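# Lay duct in covered trench, close both covers

## Task

Put the duct down inside the trench that has covers, then close both covers again. It only counts if the duct and covers stay in place on their own once the arms have let go. When finished, open the grippers and move the arms away.

## Robot and tools

Setup: three identical i2rt Big YAM arms, named arm1, arm2 and arm3. Each has six revolute joints, a two-finger gripper and a wrist camera. A fixed room camera, cam_high, also watches the scene. The hand reaches roughly 1.0 m out from the joint 1 axis. The joints move at different speeds, so the hand can sweep a wide, curved path between two postures. Loose objects may sometimes get a short shove from outside.

Frame: there is one shared scene frame, with its origin on the floor and +z pointing up. The hand point is midway between the fingertips. The hand's z axis points along the fingers, and its y axis is the direction the fingers open and close. No call takes Cartesian poses, though. Every motion is given in joint space.

execute_actions(actions, cameras): actions is a list with either zero entries or exactly one. An empty list only returns the current state and images. The one action is an object keyed by robot name ("arm1", "arm2", "arm3"), each holding a "joints" object, so every arm gets its own block. Inside "joints", every value is an absolute target, not an offset: joint1_rad through joint6_rad in radians, and gripper_m in metres. You can name any subset of the joints. All named motions start together and may finish at different times. Ranges, with the tolerance for counting as reached:
- joint1_rad: -2.879 to 2.879 (±0.045). Base yaw; positive is counter-clockwise seen from above; 0 points along the foot's facing.
- joint2_rad: 0 to 3.141 (±0.14). Shoulder; 0 has the upper arm about level pointing backward; increasing lifts it up and then forward.
- joint3_rad: 0 to 3.019 (±0.09). Elbow; 0 is fully folded; increasing opens it.
- joint4_rad: -1.692 to 1.57 (±0.055). Hand pitch; positive tilts the fingers up.
- joint5_rad: -1.57 to 1.57 (±0.03). Sideways hand swing; positive goes to the arm's right.
- joint6_rad: -2.094 to 2.094 (±0.035). Hand roll; positive is clockwise viewed from behind the hand.
- gripper_m: 0 to 0.093 (±0.003). The fingertip gap; each pad squeezes with about 50–62 N at most, and some pads manage less.
Example: {"arm1": {"joints": {"gripper_m": 0.05}}, "arm2": {"joints": {"joint1_rad": 0.3}}}. With joints 1 and 6 at 0 and the hand level and pointing forward, the wrist camera sits on top of the hand looking toward the fingertips. cameras is a list chosen from "arm1_cam_wrist", "arm2_cam_wrist", "arm3_cam_wrist", "cam_high", "all". Leaving it out, passing null, or passing ["all"] returns every camera; [] returns none. An unknown key, robot, camera or out-of-range value rejects the entire call, and nothing moves.

wait(seconds): a value from 0 to 10. It sends no new command and returns the same output as an empty action.

zoom_image(camera, region): region is [x0, y0, x1, y1] in pixels, measured from the image's top-left corner, and can be at most 504x504. You can only zoom into a camera that gave a full image in the latest result. cam_high images are 896x504; wrist images are 504x504 fisheye.

finished_scene(scene): pass the current scene number. This ends the scene permanently, and the result reports success.

Reading results: images arrive in the order listed on the "pictures" line. joint_positions reports the measured joints. joint_status says how each commanded motion ended:
- "off_target": the joint stopped short and may still be pushing.
- "contact_stop" or "time_out": the joint now holds where it stopped. Exception: after a time_out, a joint may keep a target close by (within 0.375, 0.375, 0.113, 0.225, 0.075, 0.3 rad for joints 1–6) and keep pushing; on_its_own lists such joints.
- "not_followed", or a "joint command not followed" line with a "cause:": the self- and inter-arm collision check blocked that arm's joint targets. The gripper part still runs. The arm may retry the blocked targets on later actions.
Any joint or arm you leave out of an action may still be driving toward its old target. on_its_own shows uncommanded behaviour, and its "held at" is a target, not a position. To relieve a push, command the joint to its reported position. A target very near the current position may produce no movement. A joint holding a load slowly sags.

Calibration: each camera's K, distortion and T_world_to_cam are given for the scene frame. The fixed camera can be off by up to about 2.3° and 9 mm. Wrist-camera poses come from joint readings, so they carry extra error.

Cautions: the arms do not stop when they make contact; they keep pressing, and hard. A forceful press between two robots fails the task, and a hard collision may too. The collision check skips fingers, gripper housings and wrist cameras, and it can react too late. Nothing in the output reports arm-to-arm contact. The arms do not coordinate with each other. Do not knock any object out of the work area or onto the floor. Avoid drops, slips, slams and heavy pushing. Holding loads or pushing heats the motors. A MOTOR HOT line appears at 85 °C. At 100 °C an OVER-TEMPERATURE FAULT makes that arm go limp and fall, and its joints report "limit_stop_at_motor_heat"; resend the targets once it has cooled. Once any call reports a stop, the remaining motion, wait and finish calls in that same reply are skipped. Before finishing, open the grippers and pull the arms clear, so the duct and both covers stay put with no support from the robots.

Each tool is called after ">>>" as name(argument=value, ...) on one line, values as JSON.

## Session

>>> execute_actions(actions=[])

Scene clock: 0.00 s.
Motor temperatures (°C, as the motors report them): arm1=[21 20 20 20 22 20] | arm2=[21 20 21 22 22 19] | arm3=[19 19 22 21 21 23]
arm1.joint_positions: joint1_rad=+0.485 joint2_rad=+0.603 joint3_rad=+1.380 joint4_rad=-1.147 joint5_rad=-0.047 joint6_rad=-0.162 gripper_m=+0.095
arm1.joint_status: not commanded
arm1.hand: x=-0.7528 y=+0.0359 z=+1.5200 quat_wxyz=(-0.563, +0.253, -0.781, -0.100) (m; scene frame)
arm2.joint_positions: joint1_rad=+0.278 joint2_rad=+0.443 joint3_rad=+1.450 joint4_rad=-1.335 joint5_rad=+0.158 joint6_rad=+0.238 gripper_m=+0.095
arm2.joint_status: not commanded
arm2.hand: x=+0.0081 y=-0.3965 z=+1.3829 quat_wxyz=(-0.332, +0.570, -0.584, -0.473) (m; scene frame)
arm3.joint_positions: joint1_rad=-0.255 joint2_rad=+0.443 joint3_rad=+1.443 joint4_rad=-1.392 joint5_rad=-0.280 joint6_rad=-0.395 gripper_m=+0.095
arm3.joint_status: not commanded
arm3.hand: x=+0.8303 y=-0.1051 z=+1.5699 quat_wxyz=(-0.071, +0.815, +0.124, -0.561) (m; scene frame)
pictures: arm1_cam_wrist, arm2_cam_wrist, arm3_cam_wrist, cam_high
Images, in order (width x height): arm1_cam_wrist 504x504, arm2_cam_wrist 504x504, arm3_cam_wrist 504x504, cam_high 896x504.

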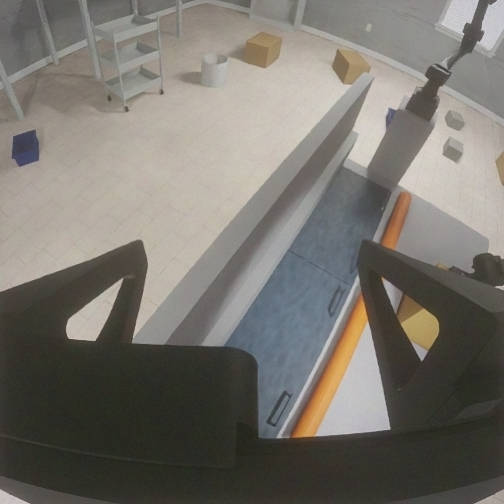

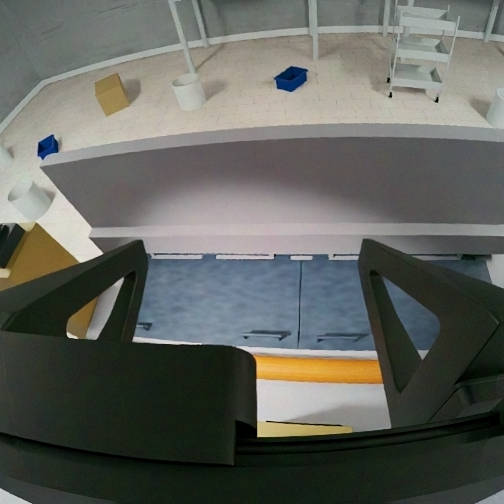

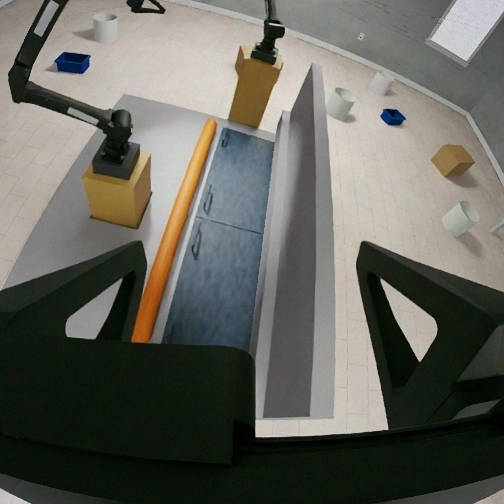

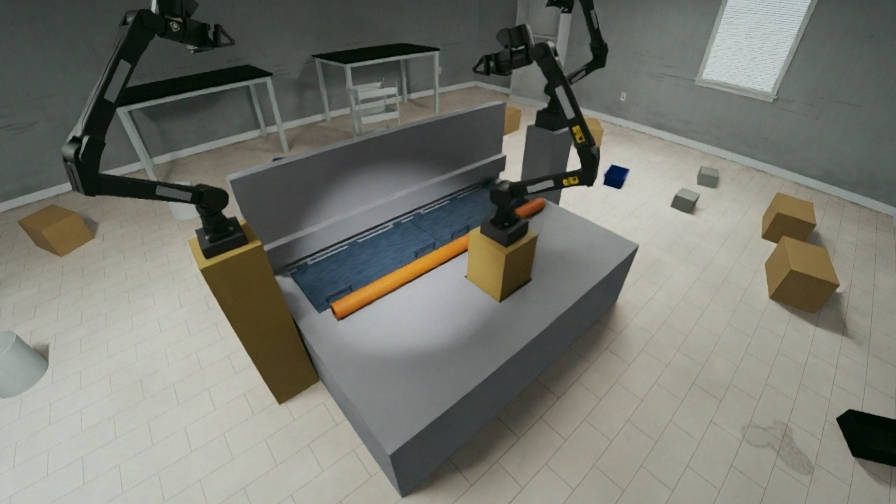

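>>> execute_actions(actions=[{"arm1":{"joints":{"joint1_rad":0,"joint2_rad":1.57,"joint3_rad":1.57,"joint4_rad":0,"joint5_rad":0,"joint6_rad":0}},"arm2":{"joints":{"joint1_rad":0,"joint2_rad":1.2,"joint3_rad":1.2,"joint4_rad":-1.57,"joint5_rad":0,"joint6_rad":0}},"arm3":{"joints":{"joint1_rad":0,"joint2_rad":1.57,"joint3_rad":1.57,"joint4_rad":-1.57,"joint5_rad":0,"joint6_rad":0}}}])

>>> execute_actions(actions=[{"arm1":{"joints":{"joint4_rad":-1.57}},"arm2":{"joints":{"joint2_rad":1.57,"joint3_rad":1.57}},"arm3":{"joints":{"joint3_rad":1.0,"joint4_rad":-1.0}}}])

Scene clock: 10.27 s.
Motor temperatures (°C, as the motors report them): arm1=[21 21 23 20 22 20] | arm2=[21 20 23 22 22 19] | arm3=[19 19 24 21 21 23]
arm1.joint_positions: joint1_rad=-0.001 joint2_rad=+1.568 joint3_rad=+1.534 joint4_rad=-0.014 joint5_rad=-0.003 joint6_rad=-0.013 gripper_m=+0.095
arm1.joint_status: all done
arm1.hand: x=-0.2596 y=-0.1106 z=+1.4273 quat_wxyz=(-0.693, -0.016, -0.720, +0.016) (m; scene frame)
arm2.joint_positions: joint1_rad=+0.007 joint2_rad=+1.197 joint3_rad=+1.190 joint4_rad=-1.555 joint5_rad=+0.004 joint6_rad=+0.011 gripper_m=+0.095
arm2.joint_status: all done
arm2.hand: x=+0.0115 y=-0.2160 z=+1.0411 quat_wxyz=(+0.000, +0.723, -0.690, +0.004) (m; scene frame)
arm3.joint_positions: joint1_rad=-0.012 joint2_rad=+1.565 joint3_rad=+1.562 joint4_rad=-1.563 joint5_rad=-0.002 joint6_rad=-0.012 gripper_m=+0.095
arm3.joint_status: all done
arm3.hand: x=+0.5013 y=-0.0823 z=+1.2504 quat_wxyz=(+0.004, +1.000, -0.011, -0.006) (m; scene frame)
pictures: arm1_cam_wrist, arm2_cam_wrist, arm3_cam_wrist, cam_high
camera_calibration (this result's frames):
arm1_cam_wrist: T_world_to_cam=[[-0.0433812, -0.999058, -0.000843281, -0.121265], [-0.620961, 0.0276246, -0.783354, 0.968396], [0.78264, -0.0334592, -0.621575, 1.21332], [0, 0, 0, 1]] pos_world=[-0.353516, -0.107305, 1.51266]
arm2_cam_wrist: T_world_to_cam=[[0.999349, 0.0360829, 0.000752331, -0.00480302], [0.0287634, -0.808873, 0.58728, -0.780784], [0.0217993, -0.586876, -0.809384, 0.837555], [0, 0, 0, 1]] pos_world=[0.00899977, -0.139841, 1.13645]
arm3_cam_wrist: T_world_to_cam=[[-0.00273498, 0.999994, -0.00224729, 0.0825186], [0.819689, 0.0035291, 0.572799, -1.11772], [0.572803, -0.000275488, -0.819693, 0.860696], [0, 0, 0, 1]] pos_world=[0.423403, -0.0783364, 1.34592]
Images, in order (width x height): arm1_cam_wrist 504x504, arm2_cam_wrist 504x504, arm3_cam_wrist 504x504, cam_high 896x504.

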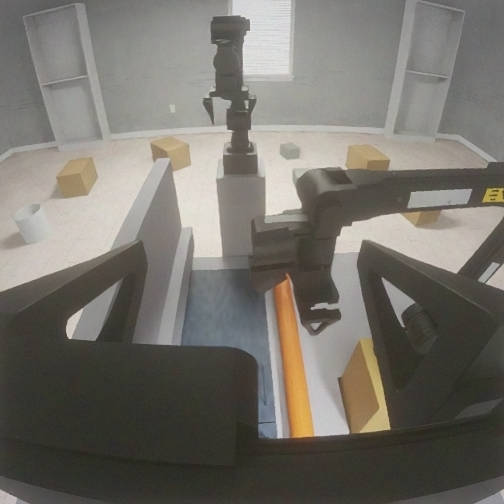

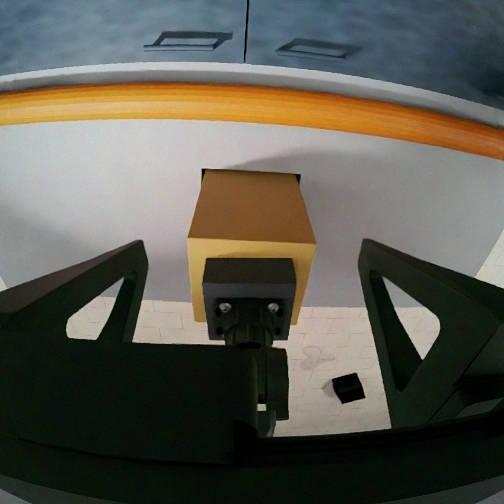

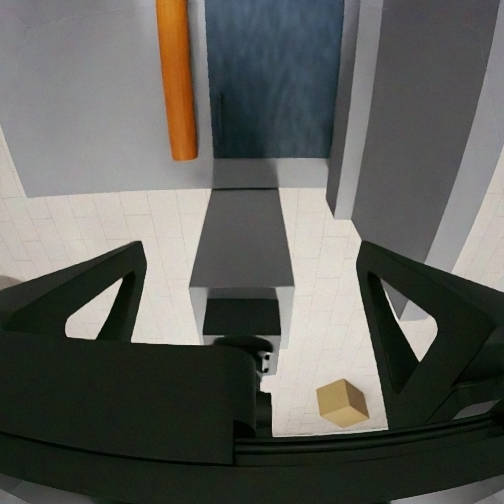

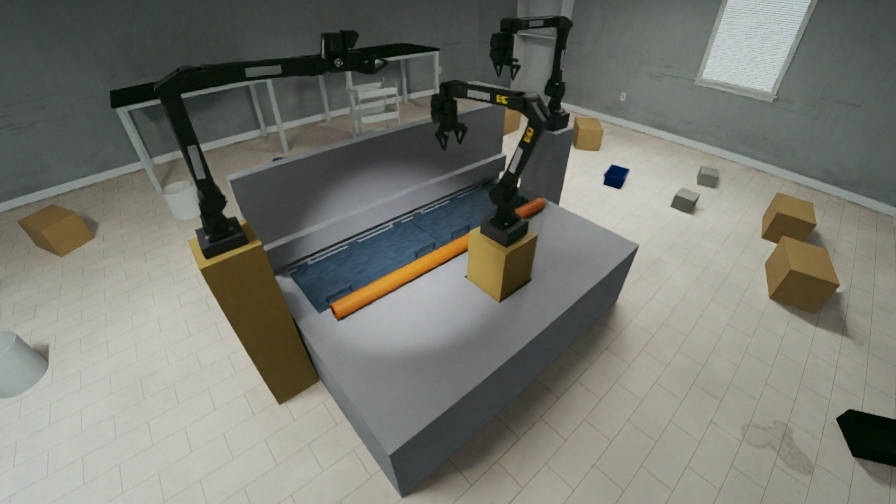

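Scene clock: 12.10 s.
Motor temperatures (°C, as the motors report them): arm1=[21 21 23 20 22 20] | arm2=[21 20 24 22 22 19] | arm3=[19 19 24 21 21 23]
arm1.joint_positions: joint1_rad=-0.001 joint2_rad=+1.568 joint3_rad=+1.534 joint4_rad=-1.562 joint5_rad=-0.003 joint6_rad=-0.013 gripper_m=+0.095
arm1.joint_status: all done
arm1.hand: x=-0.5091 y=-0.0956 z=+1.1911 quat_wxyz=(+0.008, -0.018, -1.000, -0.008) (m; scene frame)
arm2.joint_positions: joint1_rad=+0.007 joint2_rad=+1.575 joint3_rad=+1.510 joint4_rad=-1.563 joint5_rad=+0.004 joint6_rad=+0.011 gripper_m=+0.095
arm2.joint_status: all done
arm2.hand: x=+0.0042 y=-0.0889 z=+1.0183 quat_wxyz=(+0.022, +0.723, -0.690, +0.028) (m; scene frame)
arm3.joint_positions: joint1_rad=-0.012 joint2_rad=+1.565 joint3_rad=+1.008 joint4_rad=-1.008 joint5_rad=-0.002 joint6_rad=-0.012 gripper_m=+0.095
arm3.joint_status: all done
arm3.hand: x=+0.5576 y=-0.0853 z=+1.0493 quat_wxyz=(+0.004, +1.000, -0.011, -0.006) (m; scene frame)
pictures: arm1_cam_wrist, arm2_cam_wrist, arm3_cam_wrist, cam_high
camera_calibration (this result's frames):
arm1_cam_wrist: T_world_to_cam=[[-0.0376947, -0.999142, -0.0171481, -0.0949723], [-0.796743, 0.0196925, 0.603997, -1.11467], [-0.603141, 0.0364302, -0.796802, 0.772112], [0, 0, 0, 1]] pos_world=[-0.425991, -0.101068, 1.28685]
arm2_cam_wrist: T_world_to_cam=[[0.999347, 0.0360623, 0.00218828, -0.00353917], [0.0263208, -0.768209, 0.639658, -0.714097], [0.0247486, -0.639183, -0.768656, 0.847691], [0, 0, 0, 1]] pos_world=[0.00135332, -0.00661886, 1.10837]
arm3_cam_wrist: T_world_to_cam=[[-0.00273188, 0.999994, -0.00220433, 0.0851269], [0.820343, 0.00350167, 0.571861, -1.04806], [0.571865, -0.00024605, -0.820348, 0.664831], [0, 0, 0, 1]] pos_world=[0.479811, -0.0812928, 1.14493]
Images, in order (width x height): arm1_cam_wrist 504x504, arm2_cam_wrist 504x504, arm3_cam_wrist 504x504, cam_high 896x504.

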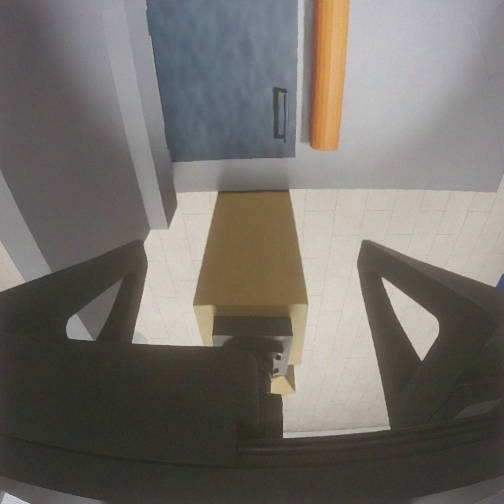

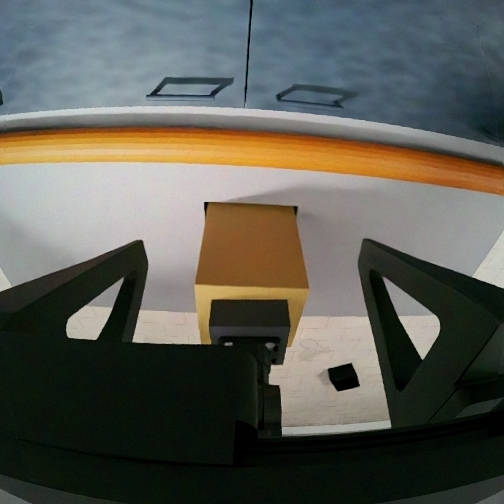

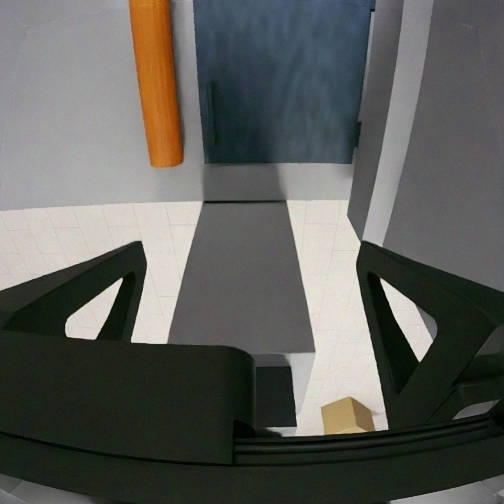

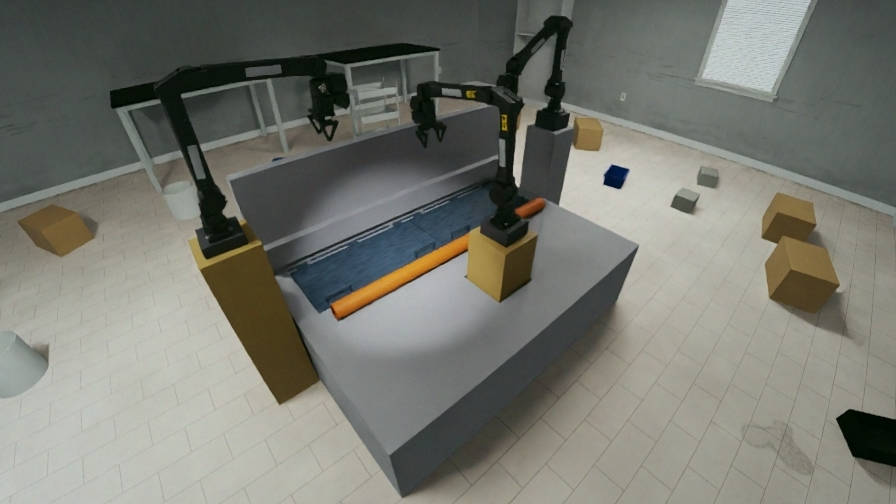

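>>> execute_actions(actions=[{"arm1":{"joints":{"joint1_rad":-0.2,"joint2_rad":2.40,"joint3_rad":0.975,"joint4_rad":-0.144,"joint6_rad":-0.24}},"arm3":{"joints":{"joint1_rad":0.24,"joint2_rad":2.533,"joint3_rad":1.044,"joint4_rad":-0.08,"joint6_rad":0.24}}}], cameras=["arm1_cam_wrist","arm3_cam_wrist","cam_high"])

Scene clock: 42.27 s.
Motor temperatures (°C, as the motors report them): arm1=[21 22 26 20 22 20] | arm2=[21 23 32 22 22 19] | arm3=[19 21 25 21 21 23]
arm1.joint_positions: joint1_rad=-0.206 joint2_rad=+2.413 joint3_rad=+0.975 joint4_rad=-0.153 joint5_rad=-0.001 joint6_rad=-0.227 gripper_m=+0.095
arm1.joint_status: all done
arm1.hand: x=-0.5844 y=-0.1666 z=+0.6465 quat_wxyz=(+0.005, -0.014, -1.000, -0.009) (m; scene frame)
arm2.joint_positions: joint1_rad=+0.007 joint2_rad=+1.575 joint3_rad=+1.510 joint4_rad=-1.563 joint5_rad=+0.004 joint6_rad=+0.011 gripper_m=+0.095
arm2.joint_status: not commanded
arm2.hand: x=+0.0042 y=-0.0889 z=+1.0183 quat_wxyz=(+0.022, +0.723, -0.690, +0.028) (m; scene frame)
arm3.joint_positions: joint1_rad=+0.253 joint2_rad=+2.526 joint3_rad=+1.034 joint4_rad=-0.088 joint5_rad=+0.000 joint6_rad=+0.227 gripper_m=+0.095
arm3.joint_status: all done
arm3.hand: x=+0.5802 y=-0.1920 z=+0.6547 quat_wxyz=(+0.001, +1.000, +0.001, +0.001) (m; scene frame)
pictures: arm1_cam_wrist, arm3_cam_wrist, cam_high
camera_calibration (this result's frames):
arm1_cam_wrist: T_world_to_cam=[[-0.0284902, -0.999408, -0.0192622, -0.171384], [-0.801052, 0.0113006, 0.598489, -0.844669], [-0.597917, 0.0324811, -0.8009, 0.300396], [0, 0, 0, 1]] pos_world=[-0.501894, -0.171495, 0.742811]
arm3_cam_wrist: T_world_to_cam=[[-0.0283211, 0.999597, 0.00186095, 0.203113], [0.811565, 0.0219067, 0.583852, -0.839734], [0.583576, 0.0180456, -0.811858, 0.319363], [0, 0, 0, 1]] pos_world=[0.500878, -0.190398, 0.749179]
Images, in order (width x height): arm1_cam_wrist 504x504, arm3_cam_wrist 504x504, cam_high 896x504.

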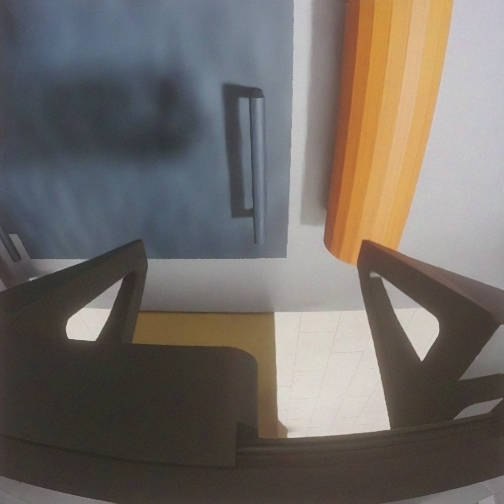

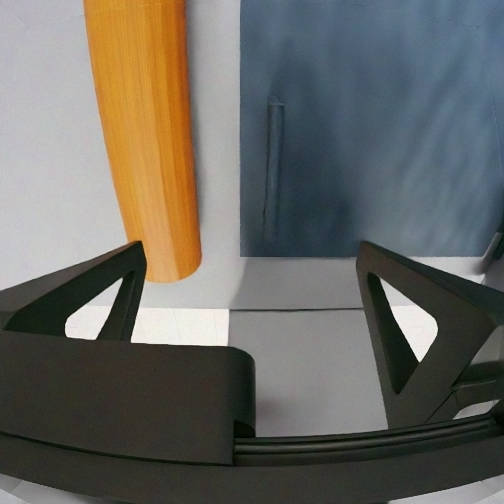

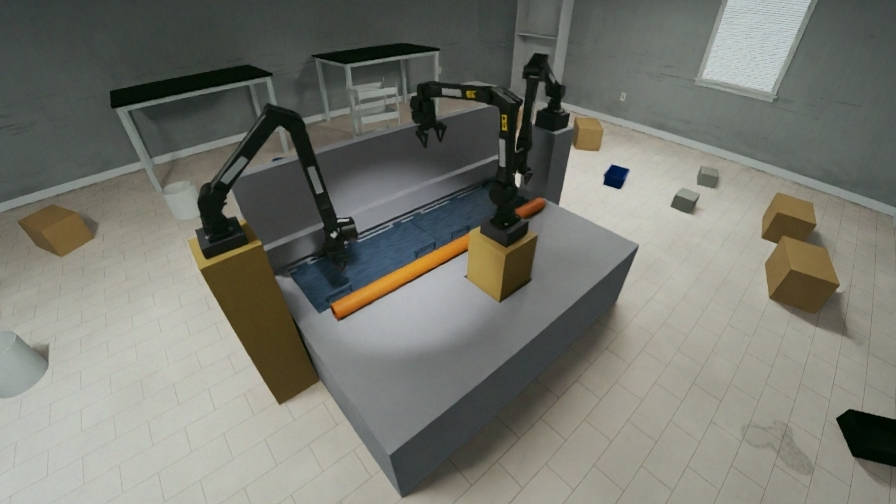

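>>> execute_actions(actions=[{"arm1":{"joints":{"joint1_rad":-0.22,"joint2_rad":2.651,"joint3_rad":1.12,"joint4_rad":-0.04,"gripper_m":0.05}},"arm3":{"joints":{"joint1_rad":0.2,"joint2_rad":2.776,"joint3_rad":1.215,"joint4_rad":-0.01,"joint6_rad":0.2,"gripper_m":0.05}}}], cameras=["arm1_cam_wrist","arm3_cam_wrist"])

Scene clock: 51.93 s.
Motor temperatures (°C, as the motors report them): arm1=[21 23 24 20 22 20] | arm2=[21 23 34 22 22 19] | arm3=[19 21 24 21 21 23]
arm1.joint_positions: joint1_rad=-0.209 joint2_rad=+2.668 joint3_rad=+1.117 joint4_rad=-0.041 joint5_rad=-0.001 joint6_rad=-0.228 gripper_m=+0.050
arm1.joint_status: all done
arm1.hand: x=-0.5871 y=-0.1657 z=+0.5540 quat_wxyz=(+0.005, -0.015, -1.000, -0.009) (m; scene frame)
arm2.joint_positions: joint1_rad=+0.007 joint2_rad=+1.575 joint3_rad=+1.510 joint4_rad=-1.563 joint5_rad=+0.004 joint6_rad=+0.011 gripper_m=+0.095
arm2.joint_status: not commanded
arm2.hand: x=+0.0042 y=-0.0889 z=+1.0183 quat_wxyz=(+0.022, +0.723, -0.690, +0.028) (m; scene frame)
arm3.joint_positions: joint1_rad=+0.205 joint2_rad=+2.776 joint3_rad=+1.213 joint4_rad=-0.010 joint5_rad=+0.000 joint6_rad=+0.213 gripper_m=+0.050
arm3.joint_status: all done
arm3.hand: x=+0.5714 y=-0.1744 z=+0.5622 quat_wxyz=(+0.002, +1.000, -0.015, -0.002) (m; scene frame)
pictures: arm1_cam_wrist, arm3_cam_wrist
camera_calibration (this result's frames):
arm1_cam_wrist: T_world_to_cam=[[-0.0304045, -0.999345, -0.0196383, -0.173236], [-0.800134, 0.0125591, 0.599689, -0.791388], [-0.59905, 0.0339465, -0.799992, 0.223783], [0, 0, 0, 1]] pos_world=[-0.504427, -0.17078, 0.650209]
arm3_cam_wrist: T_world_to_cam=[[0.0048903, 0.999988, 0.000217965, 0.16754], [0.815668, -0.004115, 0.578506, -0.782943], [0.5785, -0.00265128, -0.815678, 0.250532], [0, 0, 0, 1]] pos_world=[0.492869, -0.170095, 0.657254]
Images, in order (width x height): arm1_cam_wrist 504x504, arm3_cam_wrist 504x504.

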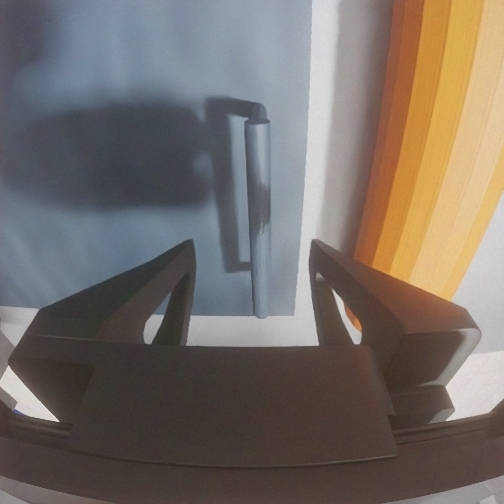

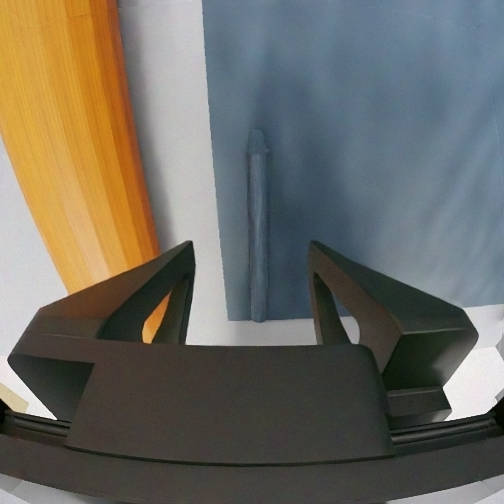

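>>> execute_actions(actions=[{"arm1":{"joints":{"joint1_rad":-0.23,"joint2_rad":2.809,"joint3_rad":1.217,"joint4_rad":0.02}},"arm3":{"joints":{"joint1_rad":0.21,"joint2_rad":2.955,"joint3_rad":1.315,"joint4_rad":0.07}}}], cameras=["arm1_cam_wrist","arm3_cam_wrist"])

>>> execute_actions(actions=[{"arm1":{"joints":{"gripper_m":0.0}},"arm3":{"joints":{"gripper_m":0.0}}}], cameras=[])

Scene clock: 60.30 s.
Motor temperatures (°C, as the motors report them): arm1=[21 23 23 20 22 20] | arm2=[21 23 34 22 22 19] | arm3=[19 22 24 21 21 23]
arm1.joint_positions: joint1_rad=-0.222 joint2_rad=+2.822 joint3_rad=+1.214 joint4_rad=+0.018 joint5_rad=-0.001 joint6_rad=-0.228 gripper_m=+0.050
arm1.joint_status: all done
arm1.hand: x=-0.5954 y=-0.1677 z=+0.4962 quat_wxyz=(+0.004, -0.021, -1.000, -0.008) (m; scene frame)
arm2.joint_positions: joint1_rad=+0.007 joint2_rad=+1.575 joint3_rad=+1.510 joint4_rad=-1.563 joint5_rad=+0.004 joint6_rad=+0.011 gripper_m=+0.095
arm2.joint_status: not commanded
arm2.hand: x=+0.0042 y=-0.0889 z=+1.0183 quat_wxyz=(+0.022, +0.723, -0.690, +0.028) (m; scene frame)
arm3.joint_positions: joint1_rad=+0.205 joint2_rad=+2.953 joint3_rad=+1.312 joint4_rad=+0.069 joint5_rad=+0.000 joint6_rad=+0.212 gripper_m=+0.050
arm3.joint_status: all done
arm3.hand: x=+0.5933 y=-0.1706 z=+0.4953 quat_wxyz=(+0.002, +1.000, -0.015, -0.003) (m; scene frame)
pictures: arm1_cam_wrist, arm3_cam_wrist
camera_calibration (this result's frames):
arm1_cam_wrist: T_world_to_cam=[[-0.0429682, -0.998894, -0.019074, -0.184299], [-0.801587, 0.0230728, 0.597433, -0.761382], [-0.596332, 0.0409601, -0.801692, 0.176273], [0, 0, 0, 1]] pos_world=[-0.513116, -0.173748, 0.592676]
arm3_cam_wrist: T_world_to_cam=[[0.00451279, 0.99999, 0.0000073114, 0.163979], [0.816321, -0.00368815, 0.577587, -0.761883], [0.577581, -0.00260056, -0.816329, 0.184188], [0, 0, 0, 1]] pos_world=[0.514817, -0.166308, 0.590411]
Images, in order (width x height): arm1_cam_wrist 504x504, arm3_cam_wrist 504x504.

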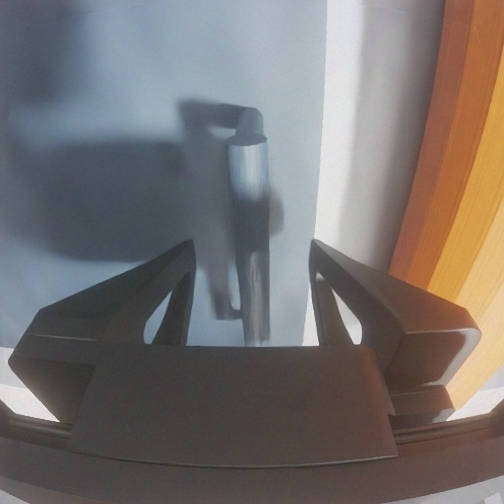

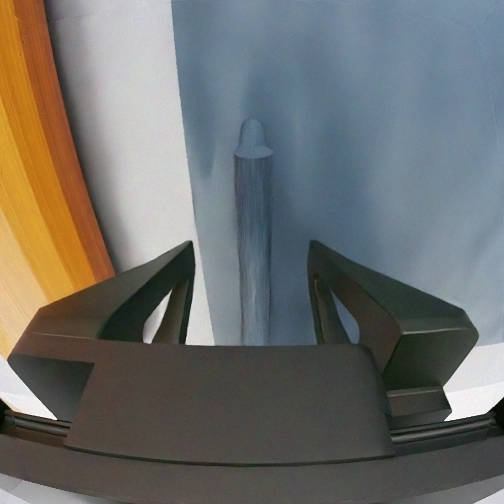

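Scene clock: 60.93 s.
Motor temperatures (°C, as the motors report them): arm1=[21 23 23 20 22 20] | arm2=[21 23 34 22 22 19] | arm3=[19 22 24 21 21 23]
arm1.joint_positions: joint1_rad=-0.222 joint2_rad=+2.822 joint3_rad=+1.215 joint4_rad=+0.018 joint5_rad=+0.003 joint6_rad=-0.256 gripper_m=+0.011
arm1.joint_status: gripper_m off_target (ended at +0.011, target +0.000)
arm1.hand: x=-0.5953 y=-0.1683 z=+0.4962 quat_wxyz=(+0.004, -0.007, -1.000, -0.007) (m; scene frame)
arm2.joint_positions: joint1_rad=+0.007 joint2_rad=+1.575 joint3_rad=+1.510 joint4_rad=-1.563 joint5_rad=+0.004 joint6_rad=+0.011 gripper_m=+0.095
arm2.joint_status: not commanded
arm2.hand: x=+0.0042 y=-0.0889 z=+1.0183 quat_wxyz=(+0.022, +0.723, -0.690, +0.028) (m; scene frame)
arm3.joint_positions: joint1_rad=+0.205 joint2_rad=+2.953 joint3_rad=+1.312 joint4_rad=+0.069 joint5_rad=+0.007 joint6_rad=+0.203 gripper_m=+0.011
arm3.joint_status: gripper_m off_target (ended at +0.011, target +0.000)
arm3.hand: x=+0.5930 y=-0.1694 z=+0.4953 quat_wxyz=(-0.001, +1.000, -0.010, -0.004) (m; scene frame)
pictures: none
No camera images: the call's "cameras" was empty. Leave "cameras" out to get every camera's image.

>>> execute_actions(actions=[{"arm1":{"joints":{"joint1_rad":-0.14,"joint2_rad":2.488,"joint3_rad":0.977,"joint4_rad":-0.06,"joint6_rad":-0.17}},"arm3":{"joints":{"joint1_rad":0.12,"joint2_rad":2.634,"joint3_rad":1.038,"joint4_rad":0.025,"joint6_rad":0.115}},"arm2":{"joints":{"joint2_rad":1.0,"joint3_rad":1.0}}}], cameras=["arm1_cam_wrist","cam_high"])

Scene clock: 74.43 s.
Motor temperatures (°C, as the motors report them): arm1=[21 24 22 20 22 20] | arm2=[21 23 35 22 22 19] | arm3=[19 22 23 21 21 23]
arm1.joint_positions: joint1_rad=-0.141 joint2_rad=+2.563 joint3_rad=+1.006 joint4_rad=-0.032 joint5_rad=+0.019 joint6_rad=-0.188 gripper_m=+0.011
arm1.joint_status: all done
arm1.hand: x=-0.5970 y=-0.1405 z=+0.5919 quat_wxyz=(+0.006, +0.000, -1.000, +0.002) (m; scene frame)
arm2.joint_positions: joint1_rad=+0.007 joint2_rad=+1.001 joint3_rad=+0.998 joint4_rad=-1.563 joint5_rad=+0.004 joint6_rad=+0.011 gripper_m=+0.095
arm2.joint_status: all done
arm2.hand: x=+0.0157 y=-0.2892 z=+1.0218 quat_wxyz=(+0.001, +0.723, -0.690, +0.006) (m; scene frame)
arm3.joint_positions: joint1_rad=+0.126 joint2_rad=+2.704 joint3_rad=+1.084 joint4_rad=+0.053 joint5_rad=-0.014 joint6_rad=+0.118 gripper_m=+0.011
arm3.joint_status: all done
arm3.hand: x=+0.5934 y=-0.1425 z=+0.5896 quat_wxyz=(+0.010, +1.000, -0.007, -0.005) (m; scene frame)
pictures: arm1_cam_wrist, cam_high
camera_calibration (this result's frames):
arm1_cam_wrist: T_world_to_cam=[[-0.00199221, -0.999997, 0.00152413, -0.143302], [-0.799805, 0.00250825, 0.600254, -0.823993], [-0.600256, -0.0000231796, -0.799808, 0.241711], [0, 0, 0, 1]] pos_world=[-0.514231, -0.141229, 0.688146]
Images, in order (width x height): arm1_cam_wrist 504x504, cam_high 896x504.

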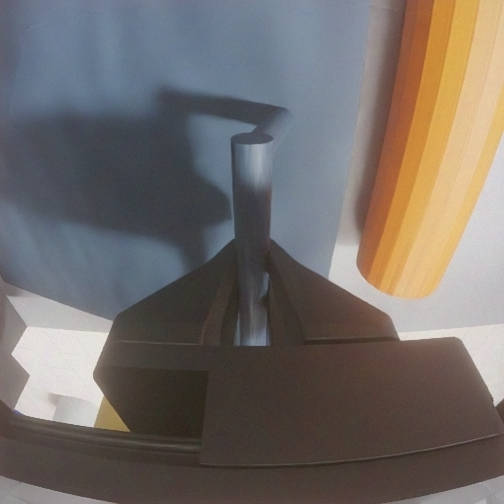

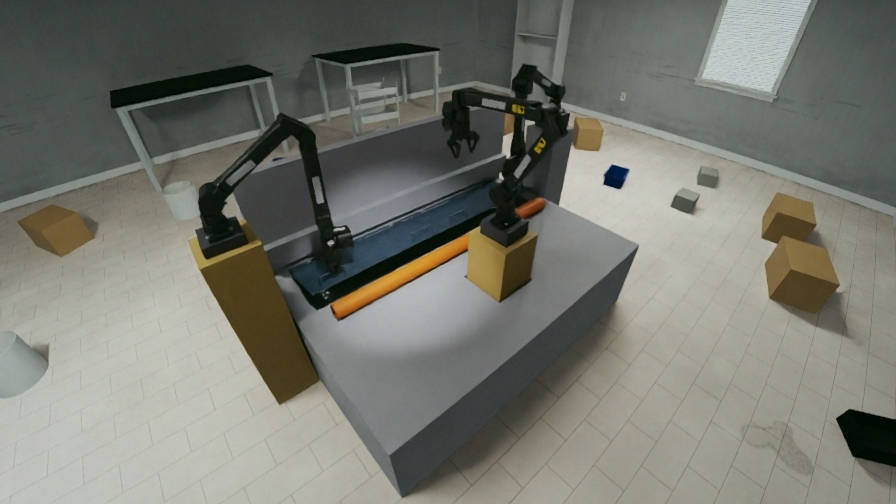

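>>> execute_actions(actions=[{"arm1":{"joints":{"joint1_rad":0.013,"joint2_rad":2.286,"joint3_rad":0.871,"joint4_rad":-0.156,"joint6_rad":-0.02}},"arm3":{"joints":{"joint1_rad":-0.035,"joint2_rad":2.423,"joint3_rad":0.915,"joint4_rad":-0.063,"joint6_rad":-0.04}}}], cameras=[])

>>> execute_actions(actions=[{"arm1":{"joints":{"joint1_rad":0.238,"joint2_rad":2.15,"joint3_rad":0.851,"joint4_rad":-0.272,"joint6_rad":0.205}},"arm3":{"joints":{"joint1_rad":-0.258,"joint2_rad":2.288,"joint3_rad":0.899,"joint4_rad":-0.182,"joint6_rad":-0.263}}}])

Scene clock: 86.50 s.
Motor temperatures (°C, as the motors report them): arm1=[21 25 22 20 23 20] | arm2=[21 22 32 22 22 19] | arm3=[19 24 23 21 21 23]
arm1.joint_positions: joint1_rad=-0.007 joint2_rad=+2.348 joint3_rad=+0.884 joint4_rad=-0.132 joint5_rad=+0.043 joint6_rad=-0.050 gripper_m=+0.011
arm1.joint_status: all done
arm1.hand: x=-0.5979 y=-0.0949 z=+0.6669 quat_wxyz=(+0.009, -0.002, -1.000, +0.015) (m; scene frame)
arm2.joint_positions: joint1_rad=+0.007 joint2_rad=+1.001 joint3_rad=+0.998 joint4_rad=-1.563 joint5_rad=+0.004 joint6_rad=+0.011 gripper_m=+0.095
arm2.joint_status: not commanded
arm2.hand: x=+0.0157 y=-0.2892 z=+1.0218 quat_wxyz=(+0.001, +0.723, -0.690, +0.006) (m; scene frame)
arm3.joint_positions: joint1_rad=-0.011 joint2_rad=+2.481 joint3_rad=+0.944 joint4_rad=-0.038 joint5_rad=-0.034 joint6_rad=-0.026 gripper_m=+0.011
arm3.joint_status: all done
arm3.hand: x=+0.5935 y=-0.0942 z=+0.6688 quat_wxyz=(+0.019, +1.000, -0.004, -0.002) (m; scene frame)
pictures: none
No camera images: the call's "cameras" was empty. Leave "cameras" out to get every camera's image.

Scene clock: 88.60 s.
Motor temperatures (°C, as the motors report them): arm1=[21 25 22 20 24 20] | arm2=[21 22 32 22 22 19] | arm3=[19 24 23 21 23 23]
arm1.joint_positions: joint1_rad=+0.174 joint2_rad=+2.180 joint3_rad=+0.839 joint4_rad=-0.274 joint5_rad=+0.082 joint6_rad=+0.146 gripper_m=+0.011
arm1.joint_status: joint1_rad time_out (moved +0.181 of +0.245); joint6_rad time_out (moved +0.196 of +0.255); the others done
arm1.on_its_own: joint1_rad reads +0.174 and still pushes toward +0.238 since a time_out; joint6_rad reads +0.146 and still pushes toward +0.205 since a time_out
arm1.hand: x=-0.5986 y=-0.0354 z=+0.7254 quat_wxyz=(+0.011, -0.009, -0.999, +0.038) (m; scene frame)
arm2.joint_positions: joint1_rad=+0.007 joint2_rad=+1.001 joint3_rad=+0.998 joint4_rad=-1.563 joint5_rad=+0.004 joint6_rad=+0.011 gripper_m=+0.095
arm2.joint_status: not commanded
arm2.hand: x=+0.0157 y=-0.2892 z=+1.0218 quat_wxyz=(+0.001, +0.723, -0.690, +0.006) (m; scene frame)
arm3.joint_positions: joint1_rad=-0.184 joint2_rad=+2.318 joint3_rad=+0.901 joint4_rad=-0.180 joint5_rad=-0.070 joint6_rad=-0.221 gripper_m=+0.011
arm3.joint_status: joint1_rad time_out (moved -0.173 of -0.247); joint6_rad time_out (moved -0.195 of -0.237); the others done
arm3.on_its_own: joint1_rad reads -0.184 and still pushes toward -0.258 since a time_out; joint6_rad reads -0.221 and still pushes toward -0.263 since a time_out
arm3.hand: x=+0.5929 y=-0.0345 z=+0.7262 quat_wxyz=(+0.039, +0.999, +0.007, +0.002) (m; scene frame)
pictures: arm1_cam_wrist, arm2_cam_wrist, arm3_cam_wrist, cam_high
camera_calibration (this result's frames):
arm1_cam_wrist: T_world_to_cam=[[-0.018887, -0.997117, 0.073486, -0.100614], [-0.792473, 0.0597438, 0.606974, -0.904105], [-0.609615, -0.0467718, -0.791317, 0.334067], [0, 0, 0, 1]] pos_world=[-0.514727, -0.0306843, 0.820515]
arm2_cam_wrist: T_world_to_cam=[[0.999349, 0.0360788, 0.000843042, -0.00650014], [0.0286148, -0.806405, 0.59067, -0.831478], [0.0219905, -0.590261, -0.806913, 0.77542], [0, 0, 0, 1]] pos_world=[0.0132366, -0.212574, 1.11683]
arm3_cam_wrist: T_world_to_cam=[[-0.0393366, 0.996463, -0.0742612, 0.107623], [0.809911, 0.075323, 0.581697, -0.890918], [0.585233, -0.037263, -0.810009, 0.362923], [0, 0, 0, 1]] pos_world=[0.513403, -0.0266124, 0.820207]
Images, in order (width x height): arm1_cam_wrist 504x504, arm2_cam_wrist 504x504, arm3_cam_wrist 504x504, cam_high 896x504.

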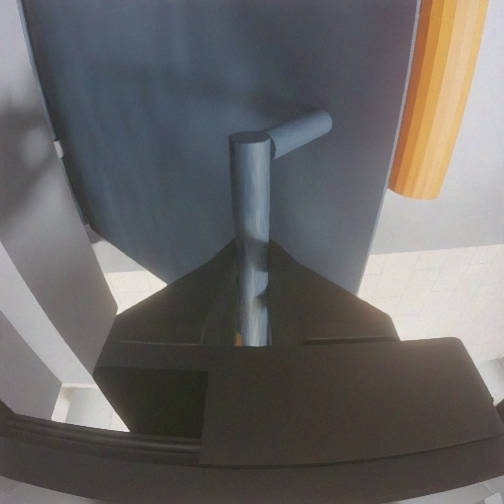

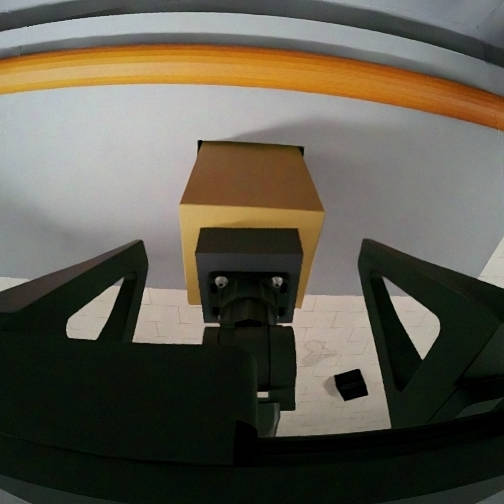

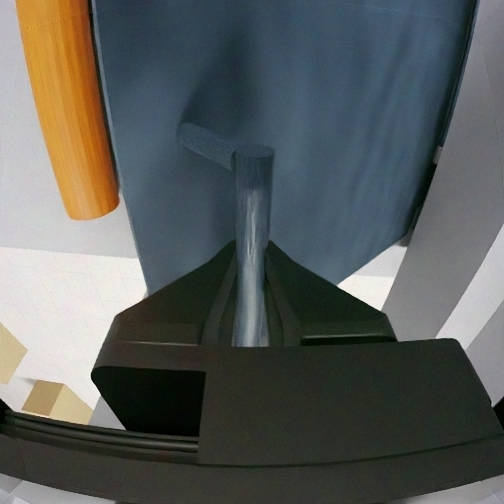

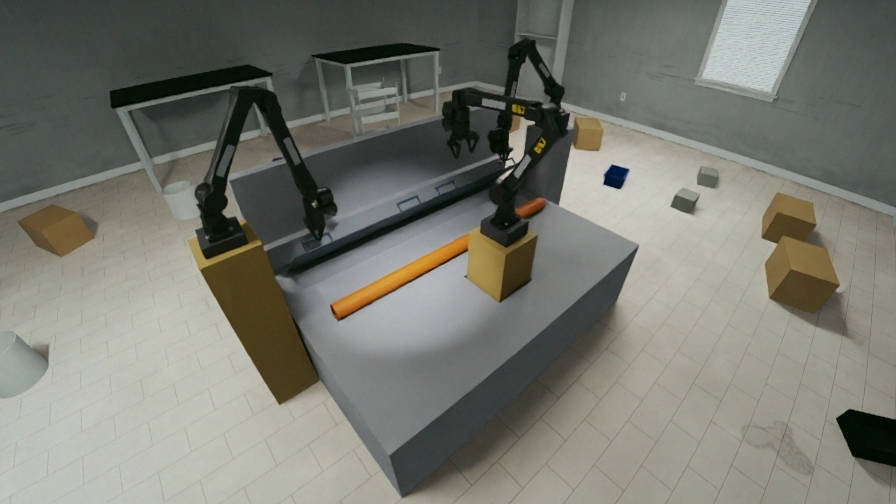

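>>> execute_actions(actions=[{"arm1":{"joints":{"joint1_rad":0.43,"joint2_rad":2.019,"joint3_rad":0.891,"joint4_rad":-0.443,"joint6_rad":0.40}},"arm3":{"joints":{"joint1_rad":-0.44,"joint2_rad":2.155,"joint3_rad":0.937,"joint4_rad":-0.353,"joint6_rad":-0.445}},"arm2":{"joints":{"joint4_rad":-0.9}}}])

Scene clock: 105.00 s.
Motor temperatures (°C, as the motors report them): arm1=[22 25 22 20 32 20] | arm2=[21 22 31 22 22 19] | arm3=[20 23 23 21 31 23]
arm1.joint_positions: joint1_rad=+0.394 joint2_rad=+2.040 joint3_rad=+0.860 joint4_rad=-0.440 joint5_rad=+0.063 joint6_rad=+0.357 gripper_m=+0.011
arm1.joint_status: joint6_rad time_out (moved +0.211 of +0.254); the others done
arm1.on_its_own: joint6_rad reads +0.357 and still pushes toward +0.400 since a time_out
arm1.hand: x=-0.6004 y=+0.0526 z=+0.7804 quat_wxyz=(+0.007, -0.005, -0.999, +0.032) (m; scene frame)
arm2.joint_positions: joint1_rad=+0.007 joint2_rad=+1.001 joint3_rad=+0.998 joint4_rad=-0.925 joint5_rad=+0.004 joint6_rad=+0.011 gripper_m=+0.095
arm2.joint_status: all done
arm2.hand: x=+0.0072 y=-0.1424 z=+1.0687 quat_wxyz=(-0.213, +0.688, -0.657, -0.224) (m; scene frame)
arm3.joint_positions: joint1_rad=-0.392 joint2_rad=+2.179 joint3_rad=+0.922 joint4_rad=-0.339 joint5_rad=-0.059 joint6_rad=-0.417 gripper_m=+0.011
arm3.joint_status: joint1_rad time_out (moved -0.208 of -0.256); the others done
arm3.on_its_own: joint1_rad reads -0.392 and still pushes toward -0.440 since a time_out
arm3.hand: x=+0.5937 y=+0.0537 z=+0.7801 quat_wxyz=(+0.034, +0.999, +0.001, -0.004) (m; scene frame)
pictures: arm1_cam_wrist, arm2_cam_wrist, arm3_cam_wrist, cam_high
camera_calibration (this result's frames):
arm1_cam_wrist: T_world_to_cam=[[-0.0107625, -0.998007, 0.0621777, -0.00318987], [-0.797768, 0.0460591, 0.601203, -0.942086], [-0.602869, -0.0431329, -0.796674, 0.388658], [0, 0, 0, 1]] pos_world=[-0.517291, 0.0569721, 0.876216]
arm2_cam_wrist: T_world_to_cam=[[0.999094, 0.0408849, -0.0118527, 0.0109753], [0.0408135, -0.999148, -0.00620558, -0.130228], [-0.0120963, 0.00571621, -0.99991, 1.19138], [0, 0, 0, 1]] pos_world=[0.00876088, -0.137376, 1.19059]
arm3_cam_wrist: T_world_to_cam=[[-0.0268323, 0.997586, -0.0640538, 0.0083326], [0.816798, 0.0588202, 0.573918, -0.926672], [0.5763, -0.0369195, -0.816404, 0.419649], [0, 0, 0, 1]] pos_world=[0.515284, 0.0616877, 0.87497]
Images, in order (width x height): arm1_cam_wrist 504x504, arm2_cam_wrist 504x504, arm3_cam_wrist 504x504, cam_high 896x504.

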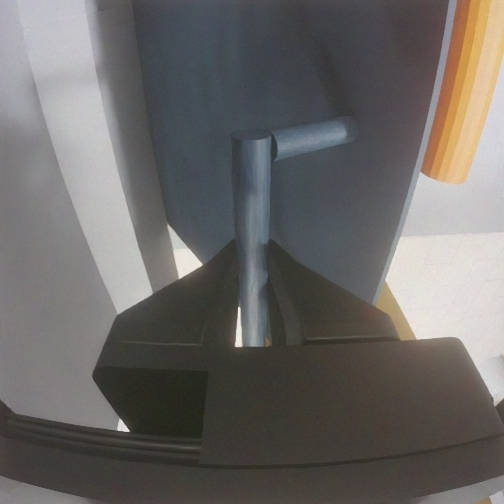

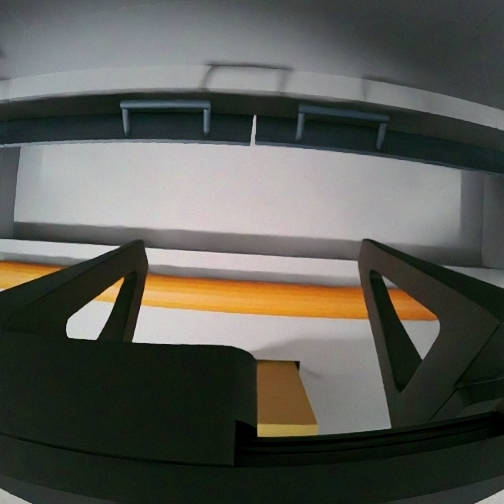

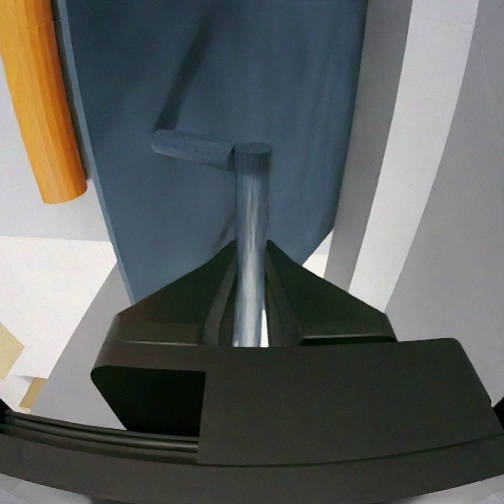

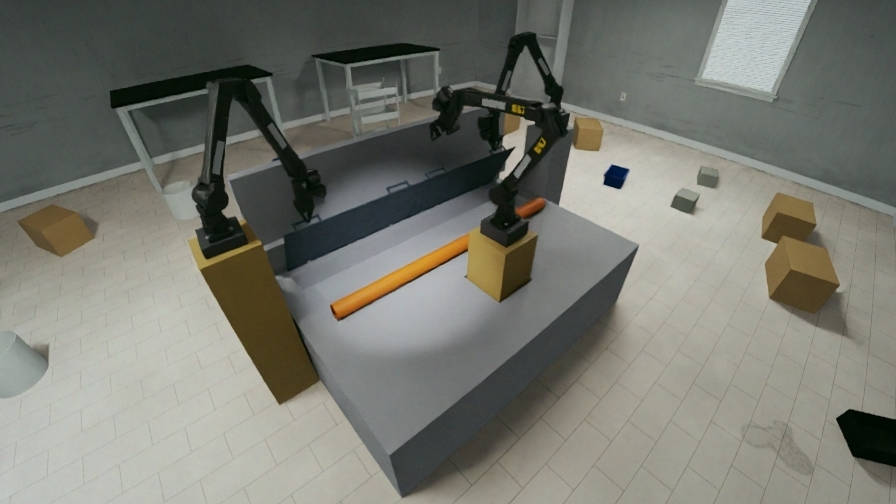

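>>> execute_actions(actions=[{"arm2":{"joints":{"joint2_rad":1.911,"joint3_rad":0.493,"joint4_rad":-0.153,"joint6_rad":1.62}},"arm1":{"joints":{"joint6_rad":0.36}},"arm3":{"joints":{"joint1_rad":-0.41}}}], cameras=["arm2_cam_wrist","cam_high"])

Scene clock: 113.00 s.
Motor temperatures (°C, as the motors report them): arm1=[22 25 22 20 32 20] | arm2=[21 22 30 22 22 19] | arm3=[20 23 23 21 31 23]
arm1.joint_positions: joint1_rad=+0.394 joint2_rad=+2.040 joint3_rad=+0.860 joint4_rad=-0.440 joint5_rad=+0.063 joint6_rad=+0.355 gripper_m=+0.011
arm1.joint_status: all done
arm1.hand: x=-0.6004 y=+0.0526 z=+0.7804 quat_wxyz=(+0.007, -0.004, -0.999, +0.032) (m; scene frame)
arm2.joint_positions: joint1_rad=+0.007 joint2_rad=+1.906 joint3_rad=+0.487 joint4_rad=-0.169 joint5_rad=+0.004 joint6_rad=+1.609 gripper_m=+0.095
arm2.joint_status: all done
arm2.hand: x=+0.0164 y=-0.2888 z=+0.6251 quat_wxyz=(-0.004, +0.010, -1.000, +0.016) (m; scene frame)
arm3.joint_positions: joint1_rad=-0.380 joint2_rad=+2.181 joint3_rad=+0.922 joint4_rad=-0.339 joint5_rad=-0.045 joint6_rad=-0.417 gripper_m=+0.011
arm3.joint_status: all done
arm3.hand: x=+0.5933 y=+0.0512 z=+0.7794 quat_wxyz=(+0.028, +1.000, +0.007, +0.000) (m; scene frame)
pictures: arm2_cam_wrist, cam_high
camera_calibration (this result's frames):
arm2_cam_wrist: T_world_to_cam=[[0.00923096, -0.999616, 0.026136, -0.305481], [-0.81706, 0.00752814, 0.576503, -0.339121], [-0.576479, -0.0266764, -0.816677, 0.634148], [0, 0, 0, 1]] pos_world=[0.0913104, -0.285894, 0.721383]
Images, in order (width x height): arm2_cam_wrist 504x504, cam_high 896x504.

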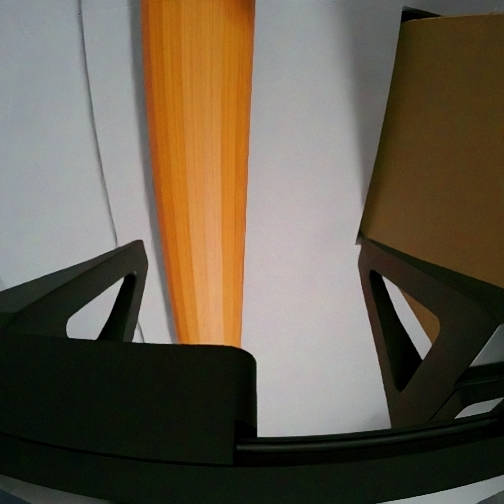

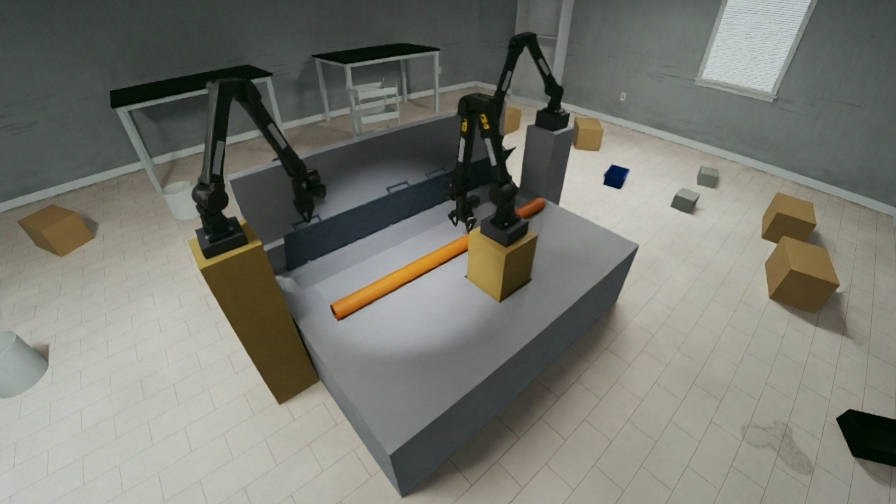

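>>> execute_actions(actions=[{"arm2":{"joints":{"joint2_rad":1.952,"joint3_rad":0.605,"joint4_rad":-0.21}}}], cameras=["arm2_cam_wrist"])

>>> execute_actions(actions=[{"arm2":{"joints":{"joint2_rad":2.41,"joint3_rad":0.743,"joint4_rad":0.11}}}], cameras=["arm2_cam_wrist"])

Scene clock: 120.23 s.
Motor temperatures (°C, as the motors report them): arm1=[22 25 23 20 33 20] | arm2=[21 22 28 22 22 19] | arm3=[19 24 23 21 30 23]
arm1.joint_positions: joint1_rad=+0.394 joint2_rad=+2.040 joint3_rad=+0.860 joint4_rad=-0.440 joint5_rad=+0.063 joint6_rad=+0.355 gripper_m=+0.011
arm1.joint_status: not commanded
arm1.hand: x=-0.6004 y=+0.0526 z=+0.7804 quat_wxyz=(+0.007, -0.004, -0.999, +0.032) (m; scene frame)
arm2.joint_positions: joint1_rad=+0.007 joint2_rad=+1.948 joint3_rad=+0.605 joint4_rad=-0.197 joint5_rad=+0.004 joint6_rad=+1.610 gripper_m=+0.095
arm2.joint_status: all done
arm2.hand: x=+0.0132 y=-0.2346 z=+0.6216 quat_wxyz=(-0.003, +0.009, -1.000, -0.008) (m; scene frame)
arm3.joint_positions: joint1_rad=-0.380 joint2_rad=+2.181 joint3_rad=+0.922 joint4_rad=-0.339 joint5_rad=-0.045 joint6_rad=-0.417 gripper_m=+0.011
arm3.joint_status: not commanded
arm3.hand: x=+0.5933 y=+0.0512 z=+0.7794 quat_wxyz=(+0.028, +1.000, +0.007, +0.000) (m; scene frame)
pictures: arm2_cam_wrist
camera_calibration (this result's frames):
arm2_cam_wrist: T_world_to_cam=[[0.00817822, -0.999719, -0.0222555, -0.221165], [-0.815457, -0.019549, 0.578487, -0.34769], [-0.578759, 0.0134174, -0.815388, 0.639601], [0, 0, 0, 1]] pos_world=[0.088457, -0.236481, 0.717735]
Images, in order (width x height): arm2_cam_wrist 504x504.

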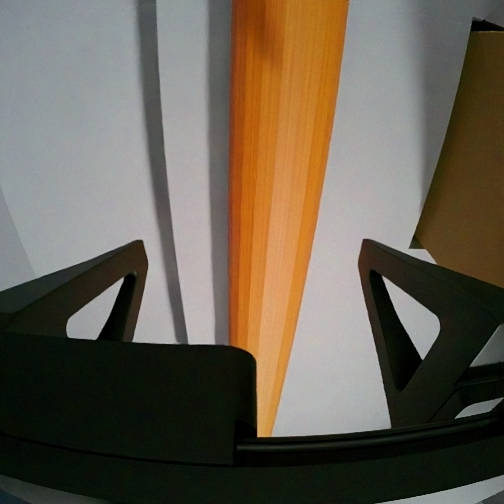

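Scene clock: 121.63 s.
Motor temperatures (°C, as the motors report them): arm1=[21 25 23 20 33 20] | arm2=[21 22 28 22 22 19] | arm3=[19 24 23 21 30 23]
arm1.joint_positions: joint1_rad=+0.394 joint2_rad=+2.040 joint3_rad=+0.860 joint4_rad=-0.440 joint5_rad=+0.063 joint6_rad=+0.355 gripper_m=+0.011
arm1.joint_status: not commanded
arm1.hand: x=-0.6004 y=+0.0526 z=+0.7804 quat_wxyz=(+0.007, -0.004, -0.999, +0.032) (m; scene frame)
arm2.joint_positions: joint1_rad=+0.006 joint2_rad=+2.406 joint3_rad=+0.743 joint4_rad=+0.121 joint5_rad=+0.004 joint6_rad=+1.614 gripper_m=+0.095
arm2.joint_status: all done
arm2.hand: x=+0.0135 y=-0.2348 z=+0.4900 quat_wxyz=(-0.002, +0.007, -1.000, -0.007) (m; scene frame)
arm3.joint_positions: joint1_rad=-0.380 joint2_rad=+2.181 joint3_rad=+0.922 joint4_rad=-0.339 joint5_rad=-0.045 joint6_rad=-0.417 gripper_m=+0.011
arm3.joint_status: not commanded
arm3.hand: x=+0.5933 y=+0.0512 z=+0.7794 quat_wxyz=(+0.028, +1.000, +0.007, +0.000) (m; scene frame)
pictures: arm2_cam_wrist
camera_calibration (this result's frames):
arm2_cam_wrist: T_world_to_cam=[[0.00359742, -0.999794, -0.0199719, -0.225321], [-0.815357, -0.0144955, 0.578778, -0.270269], [-0.578948, 0.0142021, -0.815241, 0.532574], [0, 0, 0, 1]] pos_world=[0.0887776, -0.236756, 0.586102]
Images, in order (width x height): arm2_cam_wrist 504x504.

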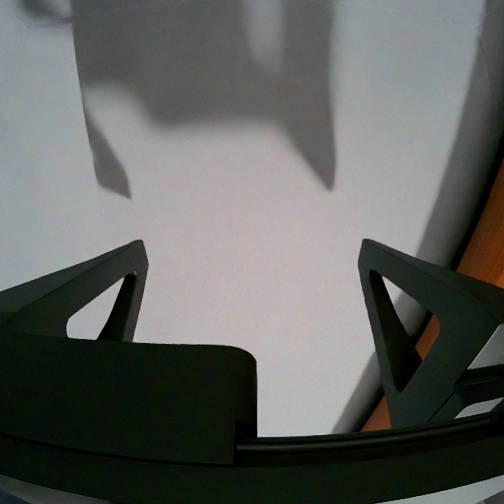

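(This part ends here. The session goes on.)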